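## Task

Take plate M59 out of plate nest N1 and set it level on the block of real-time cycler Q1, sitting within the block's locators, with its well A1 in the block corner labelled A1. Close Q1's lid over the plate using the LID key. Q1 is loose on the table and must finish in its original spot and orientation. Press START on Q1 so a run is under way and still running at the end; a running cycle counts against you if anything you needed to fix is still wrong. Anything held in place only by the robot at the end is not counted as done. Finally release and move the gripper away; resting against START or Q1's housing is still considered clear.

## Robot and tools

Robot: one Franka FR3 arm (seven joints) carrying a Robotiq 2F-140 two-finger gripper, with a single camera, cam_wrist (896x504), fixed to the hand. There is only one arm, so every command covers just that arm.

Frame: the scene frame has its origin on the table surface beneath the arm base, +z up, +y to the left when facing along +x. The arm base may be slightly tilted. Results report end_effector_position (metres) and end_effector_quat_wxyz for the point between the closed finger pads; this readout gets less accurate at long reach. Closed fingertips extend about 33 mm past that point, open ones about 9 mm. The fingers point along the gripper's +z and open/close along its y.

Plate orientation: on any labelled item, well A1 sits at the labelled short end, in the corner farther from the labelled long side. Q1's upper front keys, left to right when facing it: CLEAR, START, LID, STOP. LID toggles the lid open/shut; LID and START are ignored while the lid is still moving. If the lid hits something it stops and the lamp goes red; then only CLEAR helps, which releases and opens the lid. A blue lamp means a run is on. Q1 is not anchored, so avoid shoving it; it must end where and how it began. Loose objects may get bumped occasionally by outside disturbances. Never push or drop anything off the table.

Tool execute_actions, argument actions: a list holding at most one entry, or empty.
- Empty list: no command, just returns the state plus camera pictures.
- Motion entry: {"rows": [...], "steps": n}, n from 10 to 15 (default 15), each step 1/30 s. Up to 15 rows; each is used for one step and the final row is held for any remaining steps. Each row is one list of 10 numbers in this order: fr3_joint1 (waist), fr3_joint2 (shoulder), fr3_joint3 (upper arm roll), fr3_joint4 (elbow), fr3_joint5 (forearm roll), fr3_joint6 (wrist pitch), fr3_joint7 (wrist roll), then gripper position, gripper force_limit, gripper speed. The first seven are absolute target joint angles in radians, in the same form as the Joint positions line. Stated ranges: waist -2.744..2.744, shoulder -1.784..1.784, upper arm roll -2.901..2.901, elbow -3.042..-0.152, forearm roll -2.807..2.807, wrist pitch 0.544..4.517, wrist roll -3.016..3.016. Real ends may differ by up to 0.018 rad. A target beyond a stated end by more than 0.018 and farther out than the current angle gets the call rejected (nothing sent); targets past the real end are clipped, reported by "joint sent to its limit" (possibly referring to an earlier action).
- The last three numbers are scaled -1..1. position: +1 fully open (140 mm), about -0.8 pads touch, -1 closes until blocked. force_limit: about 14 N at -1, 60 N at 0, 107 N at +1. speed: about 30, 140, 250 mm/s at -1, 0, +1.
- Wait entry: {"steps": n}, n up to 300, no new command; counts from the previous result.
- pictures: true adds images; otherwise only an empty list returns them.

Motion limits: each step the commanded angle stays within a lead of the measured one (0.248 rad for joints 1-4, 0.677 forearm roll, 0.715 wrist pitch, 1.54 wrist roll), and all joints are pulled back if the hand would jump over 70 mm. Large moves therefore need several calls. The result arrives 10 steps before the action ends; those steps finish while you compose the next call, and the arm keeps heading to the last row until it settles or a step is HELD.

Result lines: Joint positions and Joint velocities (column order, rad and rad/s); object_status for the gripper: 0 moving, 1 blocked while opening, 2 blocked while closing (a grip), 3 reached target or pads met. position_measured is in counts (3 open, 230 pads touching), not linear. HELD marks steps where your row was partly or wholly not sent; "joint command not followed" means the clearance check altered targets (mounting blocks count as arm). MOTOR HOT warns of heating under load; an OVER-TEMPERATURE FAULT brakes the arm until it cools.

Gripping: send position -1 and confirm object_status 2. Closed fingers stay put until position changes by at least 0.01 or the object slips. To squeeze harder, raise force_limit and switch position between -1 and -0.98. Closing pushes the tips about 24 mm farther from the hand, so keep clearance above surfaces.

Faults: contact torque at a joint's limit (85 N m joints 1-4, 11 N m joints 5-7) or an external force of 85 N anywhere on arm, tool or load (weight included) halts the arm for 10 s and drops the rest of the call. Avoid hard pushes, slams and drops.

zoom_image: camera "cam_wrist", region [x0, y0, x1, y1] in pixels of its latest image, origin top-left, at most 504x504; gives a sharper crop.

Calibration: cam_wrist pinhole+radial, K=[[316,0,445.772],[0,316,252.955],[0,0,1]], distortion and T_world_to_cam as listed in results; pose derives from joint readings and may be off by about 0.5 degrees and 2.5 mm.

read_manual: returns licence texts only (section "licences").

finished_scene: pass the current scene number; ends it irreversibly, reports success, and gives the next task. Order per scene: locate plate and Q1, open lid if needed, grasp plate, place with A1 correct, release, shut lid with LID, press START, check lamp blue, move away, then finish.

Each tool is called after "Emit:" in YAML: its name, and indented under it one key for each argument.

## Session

Emit:
execute_actions:
  actions: []

Scene clock: 0.00 s of 10800.00 s.
end_effector_position=(+0.3270, -0.3194, +0.2036) position_measured=3 object_status=3 end_effector_quat_wxyz=(+0.011, -0.127, +0.932, +0.339)
Joint positions: [-0.972  0.433 -0.029 -1.804  0.31   1.592  0.208]
Joint velocities: [-0.001 -0.001 -0.001 -0.001  0.     0.001 -0.001]
camera_calibration (this result's frames):
cam_wrist: T_world_to_cam=[[-0.092897, 0.775443, 0.624547, 0.151472], [0.967216, -0.0786183, 0.24148, -0.372591], [0.236354, 0.626505, -0.742717, 0.460141], [0, 0, 0, 1]] pos_world=[0.265691, -0.435031, 0.337127]

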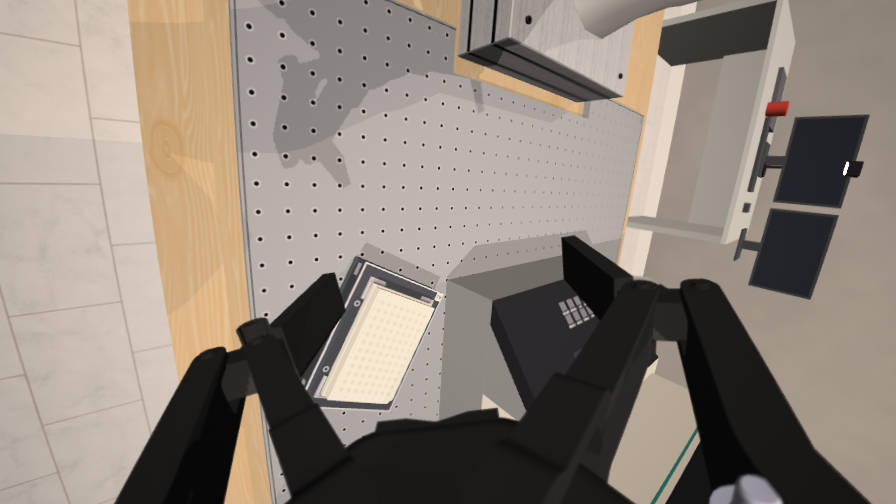

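Emit:
execute_actions:
  actions:
    - {"rows":[[-0.9,-0.6,0,-2.3,0,1.9,-1.0,1,0,0]]}

Emit:
execute_actions:
  actions:
    - {"steps":40}

Emit:
execute_actions:
  actions:
    - {"rows":[[-0.2,-0.6,0,-2.3,0,1.9,-1.77,1,0,0]]}

Emit:
execute_actions:
  actions:
    - {"steps":60}
  pictures: true

Scene clock: 1.47 s of 10800.00 s.
end_effector_position=(+0.2615, -0.2864, +0.2184) position_measured=3 object_status=3 end_effector_quat_wxyz=(-0.007, -0.432, +0.869, +0.243)
Joint positions: [-0.91   0.105 -0.003 -2.169  0.087  1.78  -0.285]
Joint velocities: [ 0.273 -2.206  0.18  -1.804 -0.709  0.586 -2.352]
Steps of this call (steps 1 to 39: nothing new was sent; steps 40 to 44: the first 5 steps of this action). Readings (joint positions | what the end effector reports):
40: [-0.963 0.397 -0.029 -1.863 0.259 1.645 0.106] | position_measured=3 object_status=3
41: [-0.949 0.329 -0.025 -1.948 0.196 1.689 -0.008] | position_measured=3 object_status=3
43: [-0.920 0.180 -0.010 -2.102 0.113 1.757 -0.202] | position_measured=3 object_status=3
44: the state above

Scene clock: 2.80 s of 10800.00 s.
end_effector_position=(+0.2712, -0.3284, +0.4658) position_measured=3 object_status=3 end_effector_quat_wxyz=(+0.012, +0.738, -0.666, +0.104)
Joint positions: [-0.899 -0.601  0.001 -2.298  0.003  1.896 -0.983]
Joint velocities: [-0.001  0.001 -0.001  0.001  0.002  0.    -0.037]
Kept back: nothing.
Steps of this call (steps 1 to 10: the last 10 steps of your previous action; steps 11 to 40: the robot went on to your last target). Readings (joint positions | what the end effector reports):
1: [-0.903 0.033 0.001 -2.220 0.066 1.798 -0.358] | position_measured=3 object_status=3
2: [-0.899 -0.036 0.004 -2.250 0.052 1.811 -0.419] | position_measured=3 object_status=3
4: [-0.897 -0.155 0.004 -2.272 0.036 1.832 -0.506] | position_measured=3 object_status=3
8: [-0.898 -0.371 0.003 -2.285 0.020 1.859 -0.632] | position_measured=3 object_status=3
40: the state above

Scene clock: 2.97 s of 10800.00 s.
end_effector_position=(+0.3350, -0.2629, +0.4659) position_measured=3 object_status=3 end_effector_quat_wxyz=(+0.012, +0.864, -0.492, +0.104)
Joint positions: [-0.675 -0.601 -0.009 -2.298  0.001  1.896 -1.202]
Joint velocities: [ 1.414  0.004  0.1   -0.001  0.002  0.001 -1.138]
Steps of this call (steps 1 to 5: the first 5 steps of this action). Readings (joint positions | what the end effector reports):
1: [-0.866 -0.601 -0.011 -2.298 0.001 1.896 -1.027] | position_measured=3 object_status=3
2: [-0.820 -0.601 -0.015 -2.298 0.001 1.896 -1.076] | position_measured=3 object_status=3
4: [-0.724 -0.601 -0.011 -2.298 0.001 1.896 -1.162] | position_measured=3 object_status=3
5: the state above

Scene clock: 4.97 s of 10800.00 s.
end_effector_position=(+0.4194, -0.0755, +0.4653) position_measured=3 object_status=3 end_effector_quat_wxyz=(+0.021, +0.995, +0.005, +0.102)
Joint positions: [-0.201 -0.6    0.001 -2.299  0.001  1.896 -1.763]
Joint velocities: [ 0.    -0.     0.     0.001 -0.002  0.    -0.002]
Kept back: nothing.
Steps of this call (steps 1 to 10: the last 10 steps of your previous action; steps 11 to 60: the robot went on to your last target). Readings (joint positions | what the end effector reports):
1: [-0.625 -0.601 -0.008 -2.298 0.001 1.896 -1.239] | position_measured=3 object_status=3
2: [-0.576 -0.600 -0.006 -2.298 0.001 1.896 -1.274] | position_measured=3 object_status=3
4: [-0.476 -0.600 -0.004 -2.298 0.001 1.896 -1.337] | position_measured=3 object_status=3
8: [-0.281 -0.600 0.001 -2.298 0.001 1.896 -1.463] | position_measured=3 object_status=3
60: the state above
The arm was judged still, so your last target was given up. Only a new action makes it travel on or press farther. Fingers that are still opening or closing keep moving.
camera_calibration (this result's frames):
cam_wrist: T_world_to_cam=[[-0.142098, -0.989835, -0.00592969, -0.0117147], [-0.985358, 0.14088, 0.0960381, 0.397133], [-0.0942265, 0.0194897, -0.99536, 0.690261], [0, 0, 0, 1]] pos_world=[0.454694, -0.0809967, 0.648849]

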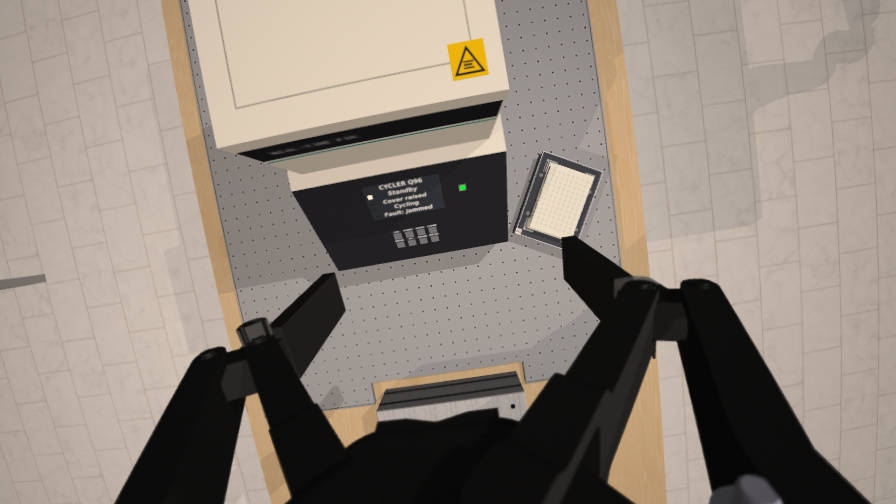

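Emit:
execute_actions:
  actions:
    - {"rows":[[-0.01,-0.45,0,-2.48,0,1.96,1.4,-1,0,0]]}

Emit:
execute_actions:
  actions:
    - {"steps":80}

Emit:
execute_actions:
  actions:
    - {"rows":[[-0.01,-0.14,0,-2.5,0,2.26,1.4,-1,0,0]]}

Emit:
execute_actions:
  actions:
    - {"steps":40}
  pictures: true

Scene clock: 5.80 s of 10800.00 s.
end_effector_position=(+0.4075, -0.0332, +0.3927) position_measured=31 object_status=0 end_effector_quat_wxyz=(-0.001, +0.991, -0.131, +0.037)
Joint positions: [-0.099 -0.529 -0.005 -2.386  0.     1.922 -1.394]
Joint velocities: [ 0.632  0.591  0.039 -0.664 -0.001  0.115  2.952]
Steps of this call (steps 1 to 20: nothing new was sent; steps 21 to 25: the first 5 steps of this action). Readings (joint positions | what the end effector reports):
21: [-0.186 -0.597 -0.004 -2.306 0.000 1.903 -1.711] | position_measured=3 object_status=0
22: [-0.165 -0.584 -0.006 -2.323 0.000 1.909 -1.646] | position_measured=9 object_status=0
24: [-0.121 -0.549 -0.006 -2.364 0.000 1.918 -1.492] | position_measured=24 object_status=0
25: the state above

Scene clock: 8.47 s of 10800.00 s.
end_effector_position=(+0.3791, +0.0044, +0.3181) position_measured=233 object_status=3 end_effector_quat_wxyz=(-0.034, -0.092, +0.995, -0.000)
Joint positions: [-0.011 -0.449  0.001 -2.481  0.     1.956  1.393]
Joint velocities: [-0.001  0.001  0.001  0.001  0.001 -0.001  0.003]
Kept back: nothing.
Steps of this call (steps 1 to 10: the last 10 steps of your previous action; steps 11 to 75: the robot went on to your last target; steps 76 to 80: nothing new was sent). Readings (joint positions | what the end effector reports):
1: [-0.077 -0.510 -0.004 -2.409 0.000 1.927 -1.271] | position_measured=39 object_status=0
2: [-0.056 -0.490 -0.003 -2.431 0.000 1.932 -1.120] | position_measured=47 object_status=0
4: [-0.028 -0.460 0.001 -2.465 0.000 1.937 -0.806] | position_measured=62 object_status=0
8: [-0.013 -0.447 0.003 -2.481 0.000 1.945 -0.180] | position_measured=92 object_status=0
80: the state above
The arm was judged still, so your last target was given up. Only a new action makes it travel on or press farther. Fingers that are still opening or closing keep moving.

Scene clock: 8.63 s of 10800.00 s.
end_effector_position=(+0.3994, +0.0042, +0.2402) position_measured=233 object_status=3 end_effector_quat_wxyz=(-0.065, -0.092, +0.994, +0.003)
Joint positions: [-0.011 -0.232  0.001 -2.485  0.     2.114  1.393]
Joint velocities: [-0.     1.359 -0.    -0.217  0.     0.859  0.002]
Steps of this call (steps 1 to 5: the first 5 steps of this action). Readings (joint positions | what the end effector reports):
1: [-0.011 -0.428 0.001 -2.476 0.000 1.985 1.393] | position_measured=233 object_status=3
2: [-0.011 -0.382 0.001 -2.473 0.000 2.022 1.393] | position_measured=233 object_status=3
4: [-0.011 -0.280 0.001 -2.478 0.000 2.084 1.393] | position_measured=233 object_status=3
5: the state above

Scene clock: 9.97 s of 10800.00 s.
end_effector_position=(+0.4190, +0.0041, +0.2025) position_measured=233 object_status=3 end_effector_quat_wxyz=(-0.049, -0.092, +0.995, +0.001)
Joint positions: [-0.011 -0.139  0.001 -2.501  0.     2.256  1.394]
Joint velocities: [-0.001  0.001 -0.002  0.001 -0.001  0.001 -0.   ]
Kept back: nothing.
Steps of this call (steps 1 to 10: the last 10 steps of your previous action; steps 11 to 30: the robot went on to your last target; steps 31 to 40: nothing new was sent). Readings (joint positions | what the end effector reports):
1: [-0.011 -0.194 0.001 -2.493 0.000 2.139 1.393] | position_measured=233 object_status=3
2: [-0.011 -0.167 0.001 -2.500 0.000 2.159 1.393] | position_measured=233 object_status=3
4: [-0.011 -0.143 0.001 -2.506 0.000 2.188 1.393] | position_measured=233 object_status=3
8: [-0.011 -0.139 0.001 -2.503 0.000 2.225 1.394] | position_measured=233 object_status=3
40: the state above
The arm was judged still, so your last target was given up. Only a new action makes it travel on or press farther. Fingers that are still opening or closing keep moving.
camera_calibration (this result's frames):
cam_wrist: T_world_to_cam=[[-0.0312813, 0.999276, -0.0216661, 0.0139827], [0.978131, 0.0350645, 0.205014, -0.433534], [0.205625, -0.0147791, -0.978519, 0.298179], [0, 0, 0, 1]] pos_world=[0.363177, 0.00563592, 0.380957]

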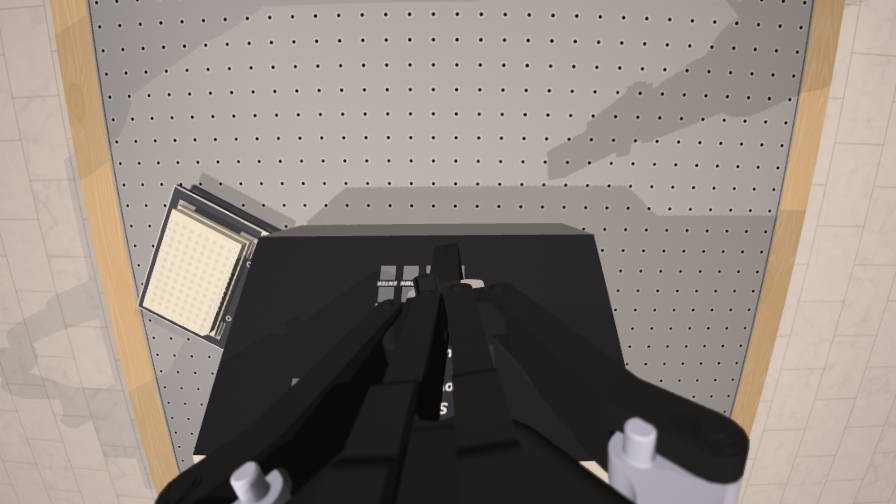

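Emit:
execute_actions:
  actions:
    - {"rows":[[0.008,-0.08,0,-2.474,0,2.295,1.48,-1,0,0]]}

Emit:
execute_actions:
  actions:
    - {"steps":30}
  pictures: true

Emit:
execute_actions:
  actions:
    - {"rows":[[0.008,-0.072,0,-2.474,0,2.302,1.48,-1,0,0],[0.008,-0.064,0,-2.474,0,2.309,1.48,-1,0,0],[0.008,-0.056,0,-2.474,0,2.316,1.48,-1,0,0],[0.008,-0.048,0,-2.474,0,2.323,1.48,-1,0,0],[0.008,-0.04,0,-2.474,0,2.33,1.48,-1,0,0],[0.008,-0.033,0,-2.474,0,2.336,1.48,-1,0,0],[0.008,-0.026,0,-2.474,0,2.342,1.48,-1,0,0]]}

Emit:
execute_actions:
  actions:
    - {"steps":20}

Emit:
execute_actions:
  actions:
    - {"rows":[[0.008,-0.6,0,-2.4,0,1.9,-1.6,1,0,0]]}

Emit:
execute_actions:
  actions:
    - {"steps":120}
  pictures: true

Scene clock: 10.70 s of 10800.00 s.
end_effector_position=(+0.4268, +0.0103, +0.1905) position_measured=233 object_status=3 end_effector_quat_wxyz=(-0.052, -0.083, +0.995, +0.000)
Joint positions: [ 0.005 -0.088 -0.    -2.48   0.     2.278  1.427]
Joint velocities: [0.04  0.14  0.    0.017 0.    0.071 0.156]
Steps of this call (steps 1 to 17: nothing new was sent; steps 18 to 22: the first 5 steps of this action). Readings (joint positions | what the end effector reports):
18: [-0.008 -0.130 -0.000 -2.495 0.000 2.260 1.401] | position_measured=233 object_status=3
19: [-0.004 -0.115 -0.000 -2.486 0.000 2.267 1.408] | position_measured=233 object_status=3
21: [0.003 -0.094 -0.000 -2.480 0.000 2.275 1.421] | position_measured=233 object_status=3
22: the state above

Scene clock: 11.70 s of 10800.00 s.
end_effector_position=(+0.4317, +0.0113, +0.1897) position_measured=233 object_status=3 end_effector_quat_wxyz=(-0.047, -0.061, +0.997, -0.001)
Joint positions: [ 0.007 -0.081 -0.    -2.476  0.     2.291  1.472]
Joint velocities: [ 0.001 -0.001  0.    -0.001 -0.     0.001  0.005]
Kept back: nothing.
Steps of this call (steps 1 to 10: the last 10 steps of your previous action; steps 11 to 30: the robot went on to your last target). Readings (joint positions | what the end effector reports):
1: [0.006 -0.085 -0.000 -2.479 0.000 2.280 1.432] | position_measured=233 object_status=3
2: [0.006 -0.083 -0.000 -2.479 0.000 2.282 1.436] | position_measured=233 object_status=3
4: [0.007 -0.081 -0.000 -2.477 0.000 2.285 1.443] | position_measured=233 object_status=3
8: [0.007 -0.081 -0.000 -2.476 0.000 2.288 1.454] | position_measured=233 object_status=3
30: the state above
The arm was judged still, so your last target was given up. Only a new action makes it travel on or press farther. Fingers that are still opening or closing keep moving.
camera_calibration (this result's frames):
cam_wrist: T_world_to_cam=[[0.0301792, 0.999122, -0.029058, -0.0182146], [0.977706, -0.0234636, 0.208665, -0.443421], [0.2078, -0.0347075, -0.977555, 0.282278], [0, 0, 0, 1]] pos_world=[0.375427, 0.0175915, 0.36794]

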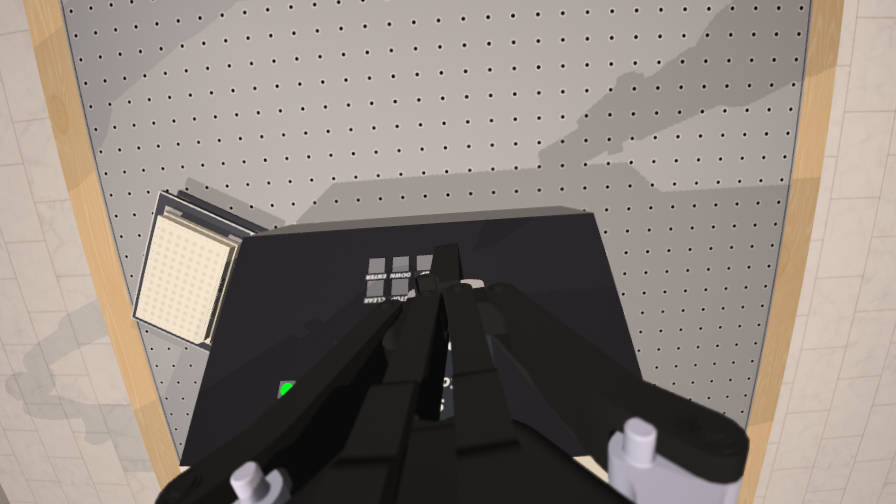

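Scene clock: 11.87 s of 10800.00 s.
end_effector_position=(+0.4323, +0.0113, +0.1815) position_measured=233 object_status=3 end_effector_quat_wxyz=(-0.050, -0.061, +0.997, -0.001)
Joint positions: [ 0.007 -0.059 -0.    -2.474  0.     2.306  1.473]
Joint velocities: [0.    0.224 0.001 0.    0.    0.126 0.003]
Steps of this call (steps 1 to 5: the first 5 steps of this action). Readings (joint positions | what the end effector reports):
1: [0.007 -0.080 -0.000 -2.475 0.000 2.292 1.472] | position_measured=233 object_status=3
2: [0.007 -0.077 -0.000 -2.475 0.000 2.294 1.472] | position_measured=233 object_status=3
4: [0.007 -0.066 -0.000 -2.474 0.000 2.302 1.473] | position_measured=233 object_status=3
5: the state above

Scene clock: 12.53 s of 10800.00 s.
end_effector_position=(+0.4317, +0.0112, +0.1690) position_measured=233 object_status=3 end_effector_quat_wxyz=(-0.055, -0.060, +0.997, -0.001)
Joint positions: [ 0.007 -0.028 -0.    -2.474  0.     2.328  1.474]
Joint velocities: [-0.001  0.001 -0.001 -0.001 -0.    -0.001  0.   ]
Kept back: nothing.
Steps of this call (steps 1 to 10: the last 10 steps of your previous action; steps 11 to 20: the robot went on to your last target). Readings (joint positions | what the end effector reports):
1: [0.007 -0.052 -0.000 -2.474 0.000 2.310 1.473] | position_measured=233 object_status=3
2: [0.007 -0.044 -0.000 -2.474 0.000 2.315 1.473] | position_measured=233 object_status=3
4: [0.007 -0.033 -0.000 -2.474 0.000 2.322 1.473] | position_measured=233 object_status=3
8: [0.007 -0.028 -0.000 -2.474 0.000 2.328 1.474] | position_measured=233 object_status=3
20: the state above

Scene clock: 12.70 s of 10800.00 s.
end_effector_position=(+0.4305, +0.0117, +0.2538) position_measured=204 object_status=0 end_effector_quat_wxyz=(-0.033, -0.281, +0.959, +0.006)
Joint positions: [ 0.007 -0.214 -0.    -2.438  0.     2.148  1.024]
Joint velocities: [ 0.    -1.419  0.     0.276 -0.001 -0.844 -2.864]
Steps of this call (steps 1 to 5: the first 5 steps of this action). Readings (joint positions | what the end effector reports):
1: [0.007 -0.044 -0.000 -2.473 0.000 2.291 1.400] | position_measured=233 object_status=0
2: [0.007 -0.081 -0.000 -2.468 0.000 2.248 1.309] | position_measured=233 object_status=0
4: [0.007 -0.167 -0.000 -2.448 0.000 2.178 1.122] | position_measured=212 object_status=0
5: the state above

Scene clock: 16.70 s of 10800.00 s.
end_effector_position=(+0.4001, +0.0120, +0.4130) position_measured=3 object_status=3 end_effector_quat_wxyz=(+0.003, +0.998, +0.024, +0.057)
Joint positions: [ 0.007 -0.601 -0.    -2.399  0.     1.904 -1.594]
Joint velocities: [ 0.    -0.001 -0.001 -0.002  0.001 -0.     0.001]
Kept back: nothing.
Steps of this call (steps 1 to 10: the last 10 steps of your previous action; steps 11 to 75: the robot went on to your last target; steps 76 to 120: nothing new was sent). Readings (joint positions | what the end effector reports):
1: [0.007 -0.263 -0.000 -2.430 0.000 2.121 0.924] | position_measured=197 object_status=0
2: [0.007 -0.313 -0.000 -2.423 0.000 2.096 0.820] | position_measured=189 object_status=0
4: [0.007 -0.417 -0.000 -2.413 0.000 2.052 0.603] | position_measured=174 object_status=0
8: [0.007 -0.579 -0.000 -2.391 0.000 1.977 -0.006] | position_measured=144 object_status=0
120: the state above
The arm was judged still, so your last target was given up. Only a new action makes it travel on or press farther. Fingers that are still opening or closing keep moving.
camera_calibration (this result's frames):
cam_wrist: T_world_to_cam=[[-0.104346, -0.994163, -0.0274303, 0.0656357], [-0.977298, 0.0973848, 0.18816, 0.330088], [-0.18439, 0.0464414, -0.981755, 0.66483], [0, 0, 0, 1]] pos_world=[0.452031, 0.00223149, 0.592392]

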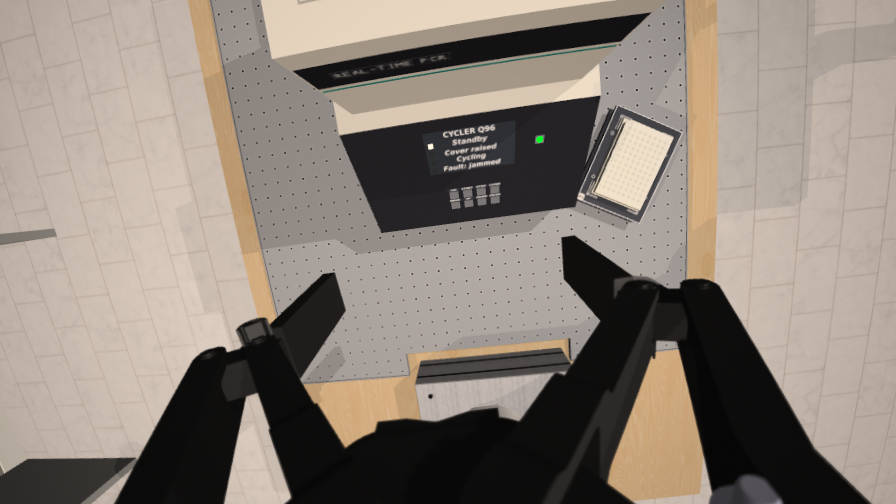

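Emit:
execute_actions:
  actions:
    - {"rows":[[0.008,-0.2,0,-2.474,0,2.2,1.48,-1,0,0]]}

Emit:
execute_actions:
  actions:
    - {"steps":80}

Emit:
execute_actions:
  actions:
    - {"rows":[[0.008,-0.08,0,-2.474,0,2.317,1.48,-1,0,0]]}

Emit:
execute_actions:
  actions:
    - {"steps":30}

Emit:
execute_actions:
  actions:
    - {"rows":[[0.008,-0.072,0,-2.474,0,2.324,1.48,-1,0,0],[0.008,-0.064,0,-2.474,0,2.331,1.48,-1,0,0],[0.008,-0.056,0,-2.474,0,2.338,1.48,-1,0,0],[0.008,-0.048,0,-2.474,0,2.345,1.48,-1,0,0],[0.008,-0.04,0,-2.474,0,2.352,1.48,-1,0,0],[0.008,-0.033,0,-2.474,0,2.358,1.48,-1,0,0]]}

Emit:
execute_actions:
  actions:
    - {"steps":20}
  pictures: true

Emit:
execute_actions:
  actions:
    - {"rows":[[0.008,-0.6,0,-2.4,0,1.9,-1.6,1,0,0]]}

Emit:
execute_actions:
  actions:
    - {"steps":120}
  pictures: true

Scene clock: 17.70 s of 10800.00 s.
end_effector_position=(+0.4200, +0.0121, +0.3335) position_measured=31 object_status=0 end_effector_quat_wxyz=(+0.000, +0.980, -0.199, +0.011)
Joint positions: [ 0.007 -0.414 -0.    -2.431  0.     2.029 -1.146]
Joint velocities: [-0.001  1.412 -0.    -0.248 -0.     0.587  2.815]
Steps of this call (steps 1 to 25: nothing new was sent; steps 26 to 30: the first 5 steps of this action). Readings (joint positions | what the end effector reports):
26: [0.007 -0.585 -0.000 -2.399 0.000 1.930 -1.518] | position_measured=3 object_status=0
27: [0.007 -0.548 -0.000 -2.404 0.000 1.960 -1.427] | position_measured=9 object_status=0
29: [0.007 -0.461 -0.000 -2.422 0.000 2.009 -1.242] | position_measured=24 object_status=0
30: the state above

Scene clock: 20.37 s of 10800.00 s.
end_effector_position=(+0.4248, +0.0116, +0.2347) position_measured=233 object_status=3 end_effector_quat_wxyz=(-0.036, -0.061, +0.997, -0.002)
Joint positions: [ 0.007 -0.199 -0.    -2.475  0.     2.196  1.473]
Joint velocities: [0.001 0.    0.    0.    0.001 0.    0.001]
Kept back: nothing.
Steps of this call (steps 1 to 10: the last 10 steps of your previous action; steps 11 to 75: the robot went on to your last target; steps 76 to 80: nothing new was sent). Readings (joint positions | what the end effector reports):
1: [0.007 -0.367 -0.000 -2.439 0.000 2.050 -1.036] | position_measured=39 object_status=0
2: [0.007 -0.319 -0.000 -2.447 0.000 2.074 -0.896] | position_measured=47 object_status=0
4: [0.007 -0.242 -0.000 -2.467 0.000 2.112 -0.585] | position_measured=62 object_status=0
8: [0.007 -0.198 -0.000 -2.480 0.000 2.155 0.042] | position_measured=92 object_status=0
80: the state above
The arm was judged still, so your last target was given up. Only a new action makes it travel on or press farther. Fingers that are still opening or closing keep moving.

Scene clock: 20.53 s of 10800.00 s.
end_effector_position=(+0.4276, +0.0115, +0.1942) position_measured=233 object_status=3 end_effector_quat_wxyz=(-0.052, -0.061, +0.997, -0.001)
Joint positions: [ 0.007 -0.094 -0.    -2.475  0.     2.268  1.474]
Joint velocities: [-0.001  0.324 -0.001 -0.085 -0.001  0.235  0.   ]
Steps of this call (steps 1 to 5: the first 5 steps of this action). Readings (joint positions | what the end effector reports):
1: [0.007 -0.184 -0.000 -2.470 0.000 2.214 1.473] | position_measured=233 object_status=3
2: [0.007 -0.154 -0.000 -2.466 0.000 2.234 1.473] | position_measured=233 object_status=3
4: [0.007 -0.107 -0.000 -2.471 0.000 2.260 1.473] | position_measured=233 object_status=3
5: the state above

Scene clock: 21.53 s of 10800.00 s.
end_effector_position=(+0.4385, +0.0118, +0.1905) position_measured=233 object_status=3 end_effector_quat_wxyz=(-0.037, -0.061, +0.997, -0.002)
Joint positions: [ 0.007 -0.08  -0.    -2.476  0.     2.313  1.474]
Joint velocities: [-0.    -0.     0.    -0.    -0.     0.001  0.001]
Kept back: nothing.
Steps of this call (steps 1 to 10: the last 10 steps of your previous action; steps 11 to 30: the robot went on to your last target). Readings (joint positions | what the end effector reports):
1: [0.007 -0.086 -0.000 -2.477 0.000 2.276 1.474] | position_measured=233 object_status=3
2: [0.007 -0.082 -0.000 -2.477 0.000 2.282 1.474] | position_measured=233 object_status=3
4: [0.007 -0.080 -0.000 -2.477 0.000 2.292 1.474] | position_measured=233 object_status=3
8: [0.007 -0.080 -0.000 -2.476 0.000 2.304 1.474] | position_measured=233 object_status=3
30: the state above
The arm was judged still, so your last target was given up. Only a new action makes it travel on or press farther. Fingers that are still opening or closing keep moving.

Scene clock: 21.70 s of 10800.00 s.
end_effector_position=(+0.4394, +0.0117, +0.1828) position_measured=233 object_status=3 end_effector_quat_wxyz=(-0.039, -0.061, +0.997, -0.002)
Joint positions: [ 0.007 -0.059 -0.    -2.474  0.     2.328  1.474]
Joint velocities: [-0.     0.22  -0.001 -0.     0.     0.125  0.002]
Steps of this call (steps 1 to 5: the first 5 steps of this action). Readings (joint positions | what the end effector reports):
1: [0.007 -0.079 -0.000 -2.475 0.000 2.314 1.474] | position_measured=233 object_status=3
2: [0.007 -0.077 -0.000 -2.475 0.000 2.316 1.474] | position_measured=233 object_status=3
4: [0.007 -0.066 -0.000 -2.474 0.000 2.323 1.474] | position_measured=233 object_status=3
5: the state above

Scene clock: 22.37 s of 10800.00 s.
end_effector_position=(+0.4386, +0.0117, +0.1746) position_measured=233 object_status=3 end_effector_quat_wxyz=(-0.043, -0.061, +0.997, -0.001)
Joint positions: [ 0.007 -0.039 -0.    -2.474  0.     2.34   1.474]
Joint velocities: [-0.001  0.    -0.001 -0.001 -0.001  0.001  0.001]
Kept back: nothing.
Steps of this call (steps 1 to 10: the last 10 steps of your previous action; steps 11 to 20: the robot went on to your last target). Readings (joint positions | what the end effector reports):
1: [0.007 -0.052 -0.000 -2.474 0.000 2.332 1.474] | position_measured=233 object_status=3
2: [0.007 -0.045 -0.000 -2.474 0.000 2.336 1.474] | position_measured=233 object_status=3
4: [0.007 -0.039 -0.000 -2.474 0.000 2.340 1.474] | position_measured=233 object_status=3
8: [0.007 -0.039 -0.000 -2.474 0.000 2.340 1.474] | position_measured=233 object_status=3
20: the state above
camera_calibration (this result's frames):
cam_wrist: T_world_to_cam=[[0.031907, 0.999074, -0.0288542, -0.0199888], [0.975919, -0.0249089, 0.216706, -0.447636], [0.215786, -0.0350738, -0.97581, 0.262218], [0, 0, 0, 1]] pos_world=[0.380911, 0.0180171, 0.352303]

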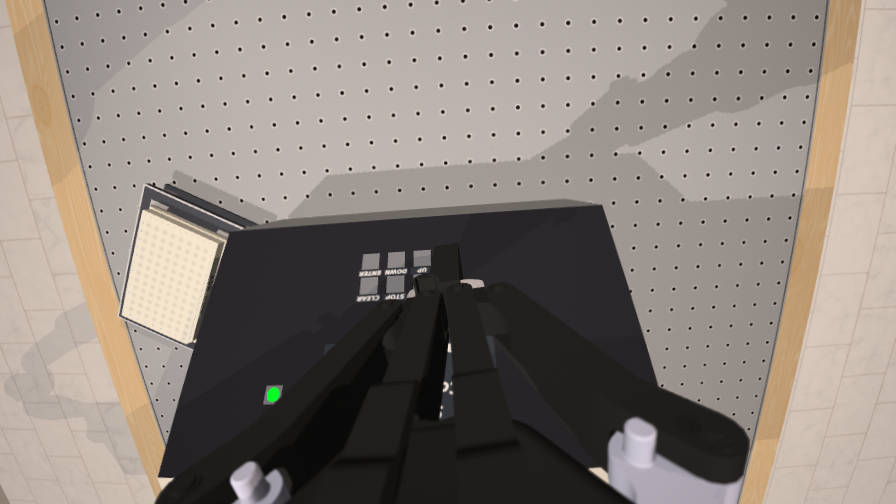

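Scene clock: 22.53 s of 10800.00 s.
end_effector_position=(+0.4347, +0.0121, +0.2589) position_measured=204 object_status=0 end_effector_quat_wxyz=(-0.024, -0.281, +0.959, +0.003)
Joint positions: [ 0.007 -0.225 -0.    -2.438  0.     2.156  1.026]
Joint velocities: [ 0.    -1.417  0.001  0.275 -0.    -0.87  -2.856]
Steps of this call (steps 1 to 5: the first 5 steps of this action). Readings (joint positions | what the end effector reports):
1: [0.007 -0.055 -0.000 -2.473 0.000 2.302 1.400] | position_measured=233 object_status=0
2: [0.007 -0.092 -0.000 -2.468 0.000 2.258 1.310] | position_measured=233 object_status=0
4: [0.007 -0.178 -0.000 -2.448 0.000 2.187 1.123] | position_measured=212 object_status=0
5: the state above

Scene clock: 26.53 s of 10800.00 s.
end_effector_position=(+0.4001, +0.0121, +0.4130) position_measured=3 object_status=3 end_effector_quat_wxyz=(+0.003, +0.998, +0.024, +0.057)
Joint positions: [ 0.007 -0.601 -0.    -2.399  0.     1.904 -1.594]
Joint velocities: [ 0.001 -0.001 -0.001 -0.    -0.     0.001  0.   ]
Kept back: nothing.
Steps of this call (steps 1 to 10: the last 10 steps of your previous action; steps 11 to 75: the robot went on to your last target; steps 76 to 120: nothing new was sent). Readings (joint positions | what the end effector reports):
1: [0.007 -0.273 -0.000 -2.430 0.000 2.128 0.926] | position_measured=197 object_status=0
2: [0.007 -0.323 -0.000 -2.423 0.000 2.102 0.823] | position_measured=189 object_status=0
4: [0.007 -0.426 -0.000 -2.413 0.000 2.057 0.601] | position_measured=174 object_status=0
8: [0.007 -0.582 -0.000 -2.391 0.000 1.978 -0.015] | position_measured=144 object_status=0
120: the state above
The arm was judged still, so your last target was given up. Only a new action makes it travel on or press farther. Fingers that are still opening or closing keep moving.
camera_calibration (this result's frames):
cam_wrist: T_world_to_cam=[[-0.103957, -0.994206, -0.0273276, 0.0655736], [-0.977336, 0.0970213, 0.188154, 0.330094], [-0.184412, 0.0462682, -0.981759, 0.66483], [0, 0, 0, 1]] pos_world=[0.452032, 0.00240705, 0.592386]

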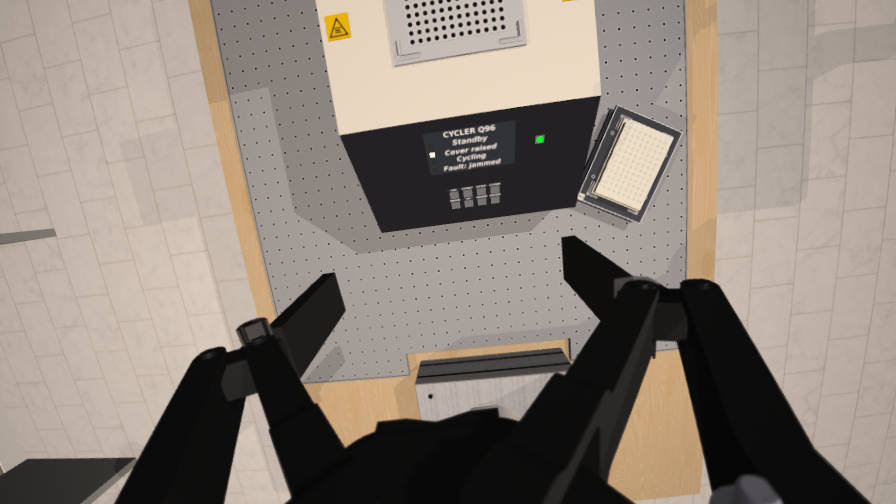

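Emit:
execute_actions:
  actions:
    - {"rows":[[-0.59,-0.3,0,-2.15,0,1.82,-1.585,0.55,-0.5,0]]}

Emit:
execute_actions:
  actions:
    - {"steps":40}

Emit:
execute_actions:
  actions:
    - {"rows":[[-0.59,0.12,0,-2.122,0,2.21,-1.585,0.55,-0.5,0]]}

Emit:
execute_actions:
  actions:
    - {"steps":50}
  pictures: true

Emit:
zoom_image:
  camera: "cam_wrist"
  region: [330,100,560,320]

Scene clock: 27.33 s of 10800.00 s.
end_effector_position=(+0.4357, -0.0700, +0.4172) position_measured=31 object_status=0 end_effector_quat_wxyz=(+0.008, +0.997, -0.070, +0.034)
Joint positions: [-0.193 -0.424  0.013 -2.238  0.001  1.873 -1.594]
Joint velocities: [-1.268  0.862 -0.085  0.551  0.002 -0.115  0.001]
Steps of this call (steps 1 to 19: nothing new was sent; steps 20 to 24: the first 5 steps of this action). Readings (joint positions | what the end effector reports):
20: [-0.021 -0.576 0.011 -2.368 0.001 1.891 -1.594] | position_measured=3 object_status=0
21: [-0.062 -0.533 0.015 -2.322 0.001 1.886 -1.594] | position_measured=9 object_status=0
23: [-0.149 -0.456 0.014 -2.258 0.001 1.878 -1.594] | position_measured=24 object_status=0
24: the state above

Scene clock: 28.67 s of 10800.00 s.
end_effector_position=(+0.3809, -0.2452, +0.3995) position_measured=59 object_status=3 end_effector_quat_wxyz=(-0.003, +0.962, -0.272, -0.007)
Joint positions: [-0.589 -0.301 -0.001 -2.152  0.001  1.824 -1.591]
Joint velocities: [-0.001  0.001  0.001 -0.001 -0.    -0.001  0.001]
Kept back: nothing.
Steps of this call (steps 1 to 10: the last 10 steps of your previous action; steps 11 to 30: the robot went on to your last target; steps 31 to 40: nothing new was sent). Readings (joint positions | what the end effector reports):
1: [-0.237 -0.398 0.012 -2.221 0.001 1.869 -1.594] | position_measured=39 object_status=0
2: [-0.282 -0.377 0.011 -2.209 0.001 1.865 -1.594] | position_measured=47 object_status=0
4: [-0.373 -0.346 0.008 -2.190 0.001 1.858 -1.594] | position_measured=59 object_status=0
8: [-0.538 -0.309 -0.003 -2.162 0.001 1.842 -1.593] | position_measured=59 object_status=0
40: the state above
The arm was judged still, so your last target was given up. Only a new action makes it travel on or press farther. Fingers that are still opening or closing keep moving.

Scene clock: 28.83 s of 10800.00 s.
end_effector_position=(+0.4246, -0.2733, +0.3465) position_measured=59 object_status=3 end_effector_quat_wxyz=(-0.001, +0.962, -0.273, -0.001)
Joint positions: [-0.589 -0.136 -0.001 -2.121  0.001  1.973 -1.591]
Joint velocities: [ 0.     1.271  0.     0.047 -0.001  0.778 -0.002]
Steps of this call (steps 1 to 5: the first 5 steps of this action). Readings (joint positions | what the end effector reports):
1: [-0.589 -0.287 -0.001 -2.144 0.001 1.849 -1.591] | position_measured=59 object_status=3
2: [-0.589 -0.254 -0.001 -2.133 0.001 1.884 -1.591] | position_measured=59 object_status=3
4: [-0.589 -0.177 -0.001 -2.123 0.001 1.946 -1.591] | position_measured=59 object_status=3
5: the state above

Scene clock: 30.50 s of 10800.00 s.
end_effector_position=(+0.4590, -0.2956, +0.2288) position_measured=59 object_status=3 end_effector_quat_wxyz=(-0.004, +0.962, -0.273, -0.013)
Joint positions: [-0.589  0.121 -0.001 -2.123  0.001  2.206 -1.591]
Joint velocities: [-0.     0.001  0.     0.001  0.001 -0.001  0.002]
Kept back: nothing.
Steps of this call (steps 1 to 10: the last 10 steps of your previous action; steps 11 to 45: the robot went on to your last target; steps 46 to 50: nothing new was sent). Readings (joint positions | what the end effector reports):
1: [-0.589 -0.092 -0.001 -2.120 0.001 1.998 -1.591] | position_measured=59 object_status=3
2: [-0.589 -0.049 -0.001 -2.119 0.001 2.022 -1.591] | position_measured=59 object_status=3
4: [-0.589 0.037 -0.001 -2.120 0.001 2.076 -1.591] | position_measured=59 object_status=3
8: [-0.589 0.122 -0.001 -2.132 0.001 2.144 -1.591] | position_measured=59 object_status=3
50: the state above
The arm was judged still, so your last target was given up. Only a new action makes it travel on or press farther. Fingers that are still opening or closing keep moving.
camera_calibration (this result's frames):
cam_wrist: T_world_to_cam=[[-0.650338, -0.7595, -0.0148446, 0.0780855], [-0.721482, 0.611432, 0.324984, 0.455515], [-0.237749, 0.22206, -0.945603, 0.577183], [0, 0, 0, 1]] pos_world=[0.516653, -0.347379, 0.398909]

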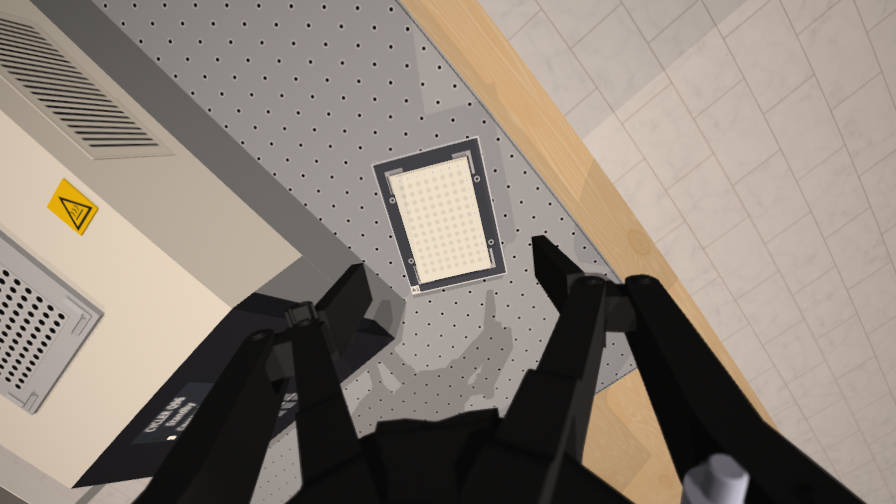

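Region (330, 100, 560, 320) of cam_wrist's 896x504 image, scaled by 2.191, with more detail than that image has; it fills the top 482 rows of this view, and the rest is white.

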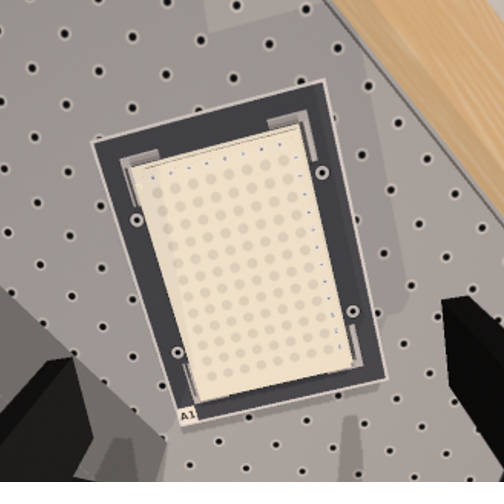

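Emit:
execute_actions:
  actions:
    - {"rows":[[-0.569,0.25,0,-2.15,0,2.37,-1.67,0.55,-0.5,0]]}

Emit:
execute_actions:
  actions:
    - {"rows":[[-0.569,0.371,0,-2.168,0,2.51,-1.67,0.55,-0.5,0]]}

Emit:
execute_actions:
  actions:
    - {"steps":50}
  pictures: true

Scene clock: 31.20 s of 10800.00 s.
end_effector_position=(+0.4605, -0.2857, +0.1650) position_measured=59 object_status=3 end_effector_quat_wxyz=(-0.009, +0.968, -0.250, -0.030)
Joint positions: [-0.573  0.234 -0.001 -2.145  0.001  2.306 -1.621]
Joint velocities: [ 0.064  0.461  0.02  -0.218 -0.001  0.308 -0.145]
Steps of this call (steps 1 to 16: nothing new was sent; steps 17 to 21: the first 5 steps of this action). Readings (joint positions | what the end effector reports):
17: [-0.586 0.134 -0.003 -2.121 0.001 2.231 -1.597] | position_measured=59 object_status=3
18: [-0.582 0.162 -0.003 -2.121 0.001 2.259 -1.604] | position_measured=59 object_status=3
20: [-0.575 0.215 -0.002 -2.137 0.001 2.294 -1.616] | position_measured=59 object_status=3
21: the state above

Scene clock: 31.70 s of 10800.00 s.
end_effector_position=(+0.4627, -0.2845, +0.1008) position_measured=59 object_status=3 end_effector_quat_wxyz=(-0.009, +0.972, -0.231, -0.028)
Joint positions: [-0.57   0.356  0.    -2.165  0.001  2.45  -1.656]
Joint velocities: [-0.     0.417  0.    -0.179  0.     0.285 -0.03 ]
Steps of this call (steps 1 to 10: the last 10 steps of your previous action; steps 11 to 15: the first 5 steps of this action). Readings (joint positions | what the end effector reports):
11: [-0.570 0.264 0.000 -2.148 0.001 2.381 -1.651] | position_measured=59 object_status=3
12: [-0.570 0.291 0.000 -2.146 0.001 2.407 -1.652] | position_measured=59 object_status=3
14: [-0.570 0.339 0.000 -2.158 0.001 2.440 -1.655] | position_measured=59 object_status=3
15: the state above

Scene clock: 33.37 s of 10800.00 s.
end_effector_position=(+0.4713, -0.2898, +0.0942) position_measured=59 object_status=3 end_effector_quat_wxyz=(-0.004, +0.974, -0.227, -0.012)
Joint positions: [-0.57   0.372  0.    -2.169  0.001  2.506 -1.664]
Joint velocities: [ 0.001 -0.     0.     0.     0.001 -0.001 -0.001]
Kept back: nothing.
Steps of this call (steps 1 to 10: the last 10 steps of your previous action; steps 11 to 30: the robot went on to your last target; steps 31 to 50: nothing new was sent). Readings (joint positions | what the end effector reports):
1: [-0.570 0.367 0.000 -2.170 0.001 2.459 -1.656] | position_measured=59 object_status=3
2: [-0.570 0.373 0.000 -2.172 0.001 2.466 -1.657] | position_measured=59 object_status=3
4: [-0.570 0.375 0.000 -2.173 0.001 2.478 -1.658] | position_measured=59 object_status=3
8: [-0.570 0.373 0.000 -2.170 0.001 2.494 -1.660] | position_measured=59 object_status=3
50: the state above
The arm was judged still, so your last target was given up. Only a new action makes it travel on or press farther. Fingers that are still opening or closing keep moving.
camera_calibration (this result's frames):
cam_wrist: T_world_to_cam=[[-0.576712, -0.816776, -0.0167714, 0.0373199], [-0.776291, 0.541499, 0.322725, 0.510331], [-0.254512, 0.199139, -0.946344, 0.452945], [0, 0, 0, 1]] pos_world=[0.532968, -0.336061, 0.264571]

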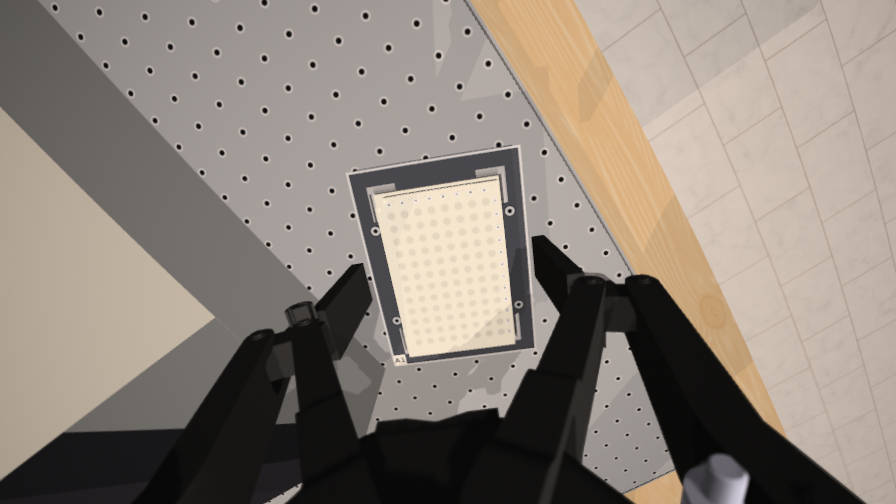

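Emit:
execute_actions:
  actions:
    - {"rows":[[-0.569,0.39,0,-2.165,0,2.53,-1.65,0.55,-0.5,0],[-0.569,0.41,0,-2.165,0,2.55,-1.65,0.55,-0.5,0],[-0.569,0.424,0,-2.163,0,2.562,-1.65,0.55,-0.5,0]]}

Emit:
execute_actions:
  actions:
    - {"steps":40}

Emit:
execute_actions:
  actions:
    - {"rows":[[-0.569,0.424,0,-2.163,0,2.562,-1.65,-1,-0.5,-0.6]]}

Emit:
execute_actions:
  actions:
    - {"steps":30}

Emit:
execute_actions:
  actions:
    - {"rows":[[-0.569,0.4,0,-2.163,0,2.54,-1.65,-1,-0.5,-0.6],[-0.569,0.37,0,-2.163,0,2.51,-1.65,-1,-0.5,-0.6],[-0.569,0.33,0,-2.163,0,2.47,-1.65,-1,-0.5,-0.6],[-0.569,0.28,0,-2.163,0,2.42,-1.65,-1,-0.5,-0.6],[-0.569,0.22,0,-2.163,0,2.36,-1.65,-1,-0.5,-0.6],[-0.569,-0.3,0,-2.15,0,1.82,-1.65,-1,-0.5,-0.6]]}

Emit:
execute_actions:
  actions:
    - {"steps":50}

Emit:
execute_actions:
  actions:
    - {"rows":[[-0.08,0,0,-1.75,0,1.71,-1.65,-1,-0.5,-0.6]]}

Emit:
execute_actions:
  actions:
    - {"steps":50}
  pictures: true

Scene clock: 34.43 s of 10800.00 s.
end_effector_position=(+0.4719, -0.2902, +0.0779) position_measured=59 object_status=3 end_effector_quat_wxyz=(-0.004, +0.973, -0.229, -0.013)
Joint positions: [-0.57   0.41   0.    -2.163  0.001  2.535 -1.661]
Joint velocities: [-0.     0.236  0.001 -0.017  0.     0.126  0.013]
Steps of this call (steps 1 to 27: nothing new was sent; steps 28 to 32: the first 5 steps of this action). Readings (joint positions | what the end effector reports):
28: [-0.570 0.374 0.000 -2.168 0.001 2.509 -1.663] | position_measured=59 object_status=3
29: [-0.570 0.380 0.000 -2.166 0.001 2.516 -1.663] | position_measured=59 object_status=3
31: [-0.570 0.401 0.000 -2.163 0.001 2.530 -1.661] | position_measured=59 object_status=3
32: the state above

Scene clock: 35.77 s of 10800.00 s.
end_effector_position=(+0.4733, -0.2910, +0.0713) position_measured=59 object_status=3 end_effector_quat_wxyz=(-0.003, +0.973, -0.231, -0.009)
Joint positions: [-0.57   0.424  0.    -2.164  0.001  2.558 -1.656]
Joint velocities: [-0.    -0.001 -0.     0.    -0.001 -0.    -0.001]
Kept back: nothing.
Steps of this call (steps 1 to 10: the last 10 steps of your previous action; steps 11 to 30: the robot went on to your last target; steps 31 to 40: nothing new was sent). Readings (joint positions | what the end effector reports):
1: [-0.570 0.416 0.000 -2.164 0.001 2.539 -1.660] | position_measured=59 object_status=3
2: [-0.570 0.421 0.000 -2.164 0.001 2.542 -1.660] | position_measured=59 object_status=3
4: [-0.570 0.424 0.000 -2.164 0.001 2.546 -1.659] | position_measured=59 object_status=3
8: [-0.570 0.424 0.000 -2.164 0.001 2.553 -1.658] | position_measured=59 object_status=3
40: the state above
The arm was judged still, so your last target was given up. Only a new action makes it travel on or press farther. Fingers that are still opening or closing keep moving.

Scene clock: 35.93 s of 10800.00 s.
end_effector_position=(+0.4733, -0.2910, +0.0713) position_measured=74 object_status=0 end_effector_quat_wxyz=(-0.003, +0.973, -0.231, -0.009)
Joint positions: [-0.57   0.424  0.    -2.164  0.001  2.558 -1.656]
Joint velocities: [-0.001 -0.    -0.     0.002  0.     0.002  0.001]
Steps of this call (steps 1 to 5: the first 5 steps of this action). Readings (joint positions | what the end effector reports):
1: [-0.570 0.424 0.000 -2.164 0.001 2.558 -1.656] | position_measured=59 object_status=0
2: [-0.570 0.424 0.000 -2.164 0.001 2.558 -1.656] | position_measured=62 object_status=0
4: [-0.570 0.424 0.000 -2.164 0.001 2.558 -1.656] | position_measured=70 object_status=0
5: the state above

Scene clock: 36.93 s of 10800.00 s.
end_effector_position=(+0.4752, -0.2893, +0.0720) position_measured=104 object_status=2 end_effector_quat_wxyz=(-0.003, +0.973, -0.229, -0.008)
Joint positions: [-0.567  0.423  0.002 -2.164  0.001  2.558 -1.656]
Joint velocities: [ 0.001 -0.001  0.    -0.    -0.001  0.     0.001]
Kept back: nothing.
Steps of this call (steps 1 to 10: the last 10 steps of your previous action; steps 11 to 15: the robot went on to your last target; steps 16 to 30: nothing new was sent). Readings (joint positions | what the end effector reports):
1: [-0.570 0.424 0.000 -2.164 0.001 2.558 -1.656] | position_measured=78 object_status=0
2: [-0.570 0.424 0.000 -2.164 0.001 2.558 -1.656] | position_measured=82 object_status=0
4: [-0.570 0.424 0.000 -2.164 0.001 2.558 -1.656] | position_measured=90 object_status=0
8: [-0.567 0.423 0.002 -2.164 0.001 2.558 -1.656] | position_measured=104 object_status=0
30: the state above
The arm was judged still, so your last target was given up. Only a new action makes it travel on or press farther. Fingers that are still opening or closing keep moving.

Scene clock: 37.10 s of 10800.00 s.
end_effector_position=(+0.4752, -0.2899, +0.1115) position_measured=104 object_status=2 end_effector_quat_wxyz=(-0.002, +0.973, -0.230, -0.004)
Joint positions: [-0.568  0.336  0.001 -2.174  0.001  2.489 -1.656]
Joint velocities: [-0.002 -1.14  -0.001 -0.024  0.    -0.77  -0.   ]
Steps of this call (steps 1 to 5: the first 5 steps of this action). Readings (joint positions | what the end effector reports):
1: [-0.567 0.421 0.002 -2.165 0.001 2.556 -1.656] | position_measured=104 object_status=2
2: [-0.568 0.413 0.002 -2.167 0.001 2.548 -1.656] | position_measured=104 object_status=2
4: [-0.568 0.371 0.001 -2.172 0.001 2.514 -1.656] | position_measured=104 object_status=2
5: the state above

Scene clock: 38.77 s of 10800.00 s.
end_effector_position=(+0.3875, -0.2364, +0.4004) position_measured=104 object_status=2 end_effector_quat_wxyz=(-0.002, +0.973, -0.230, -0.006)
Joint positions: [-0.568 -0.301  0.001 -2.149  0.001  1.824 -1.656]
Joint velocities: [-0.001  0.     0.002  0.     0.    -0.001  0.   ]
Kept back: nothing.
Steps of this call (steps 1 to 10: the last 10 steps of your previous action; steps 11 to 45: the robot went on to your last target; steps 46 to 50: nothing new was sent). Readings (joint positions | what the end effector reports):
1: [-0.568 0.299 0.001 -2.169 0.001 2.445 -1.656] | position_measured=104 object_status=2
2: [-0.568 0.265 0.001 -2.165 0.001 2.398 -1.656] | position_measured=104 object_status=2
4: [-0.568 0.195 0.001 -2.161 0.001 2.310 -1.656] | position_measured=104 object_status=2
8: [-0.568 0.044 0.001 -2.158 0.001 2.158 -1.656] | position_measured=104 object_status=2
50: the state above
The arm was judged still, so your last target was given up. Only a new action makes it travel on or press farther. Fingers that are still opening or closing keep moving.

Scene clock: 38.93 s of 10800.00 s.
end_effector_position=(+0.4643, -0.1932, +0.4074) position_measured=104 object_status=2 end_effector_quat_wxyz=(-0.003, +0.988, -0.154, -0.014)
Joint positions: [-0.399 -0.137 -0.015 -1.96  -0.001  1.783 -1.656]
Joint velocities: [ 1.022  0.805  0.084  0.992 -0.001 -0.135  0.   ]
Steps of this call (steps 1 to 5: the first 5 steps of this action). Readings (joint positions | what the end effector reports):
1: [-0.542 -0.277 -0.012 -2.117 -0.001 1.809 -1.656] | position_measured=104 object_status=2
2: [-0.507 -0.238 -0.016 -2.072 -0.001 1.802 -1.656] | position_measured=104 object_status=2
4: [-0.435 -0.166 -0.016 -1.995 -0.001 1.789 -1.656] | position_measured=104 object_status=2
5: the state above

Scene clock: 40.60 s of 10800.00 s.
end_effector_position=(+0.5468, -0.0313, +0.4280) position_measured=104 object_status=2 end_effector_quat_wxyz=(+0.002, +1.000, +0.012, -0.014)
Joint positions: [-0.079 -0.001  0.001 -1.752 -0.     1.714 -1.656]
Joint velocities: [ 0.001 -0.    -0.     0.001  0.001  0.001  0.   ]
Kept back: nothing.
Steps of this call (steps 1 to 10: the last 10 steps of your previous action; steps 11 to 30: the robot went on to your last target; steps 31 to 50: nothing new was sent). Readings (joint positions | what the end effector reports):
1: [-0.363 -0.112 -0.014 -1.929 -0.001 1.778 -1.656] | position_measured=104 object_status=2
2: [-0.326 -0.093 -0.013 -1.901 -0.001 1.774 -1.656] | position_measured=104 object_status=2
4: [-0.253 -0.062 -0.010 -1.855 -0.001 1.764 -1.656] | position_measured=104 object_status=2
8: [-0.120 -0.014 0.002 -1.777 -0.001 1.741 -1.656] | position_measured=104 object_status=2
50: the state above
The arm was judged still, so your last target was given up. Only a new action makes it travel on or press farther. Fingers that are still opening or closing keep moving.
camera_calibration (this result's frames):
cam_wrist: T_world_to_cam=[[-0.130574, -0.991379, -0.0108303, 0.0456183], [-0.93815, 0.120016, 0.324764, 0.395649], [-0.320664, 0.0525662, -0.945733, 0.767857], [0, 0, 0, 1]] pos_world=[0.623359, -0.0426223, 0.598189]

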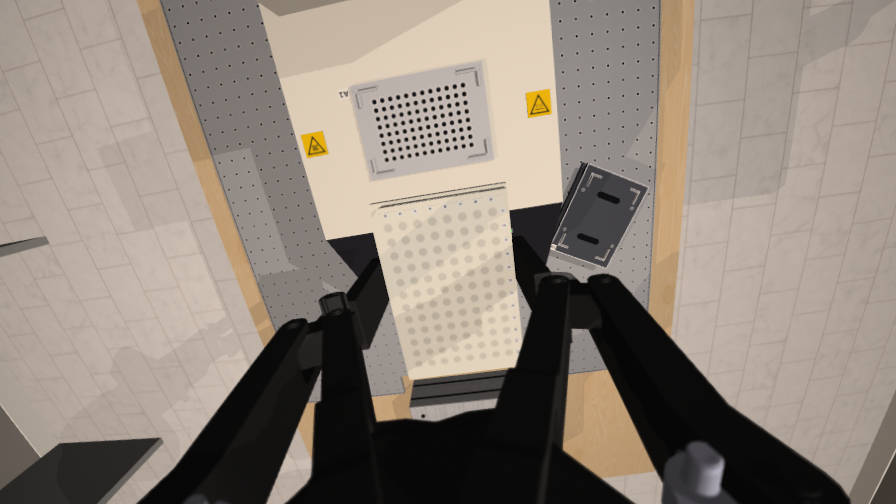

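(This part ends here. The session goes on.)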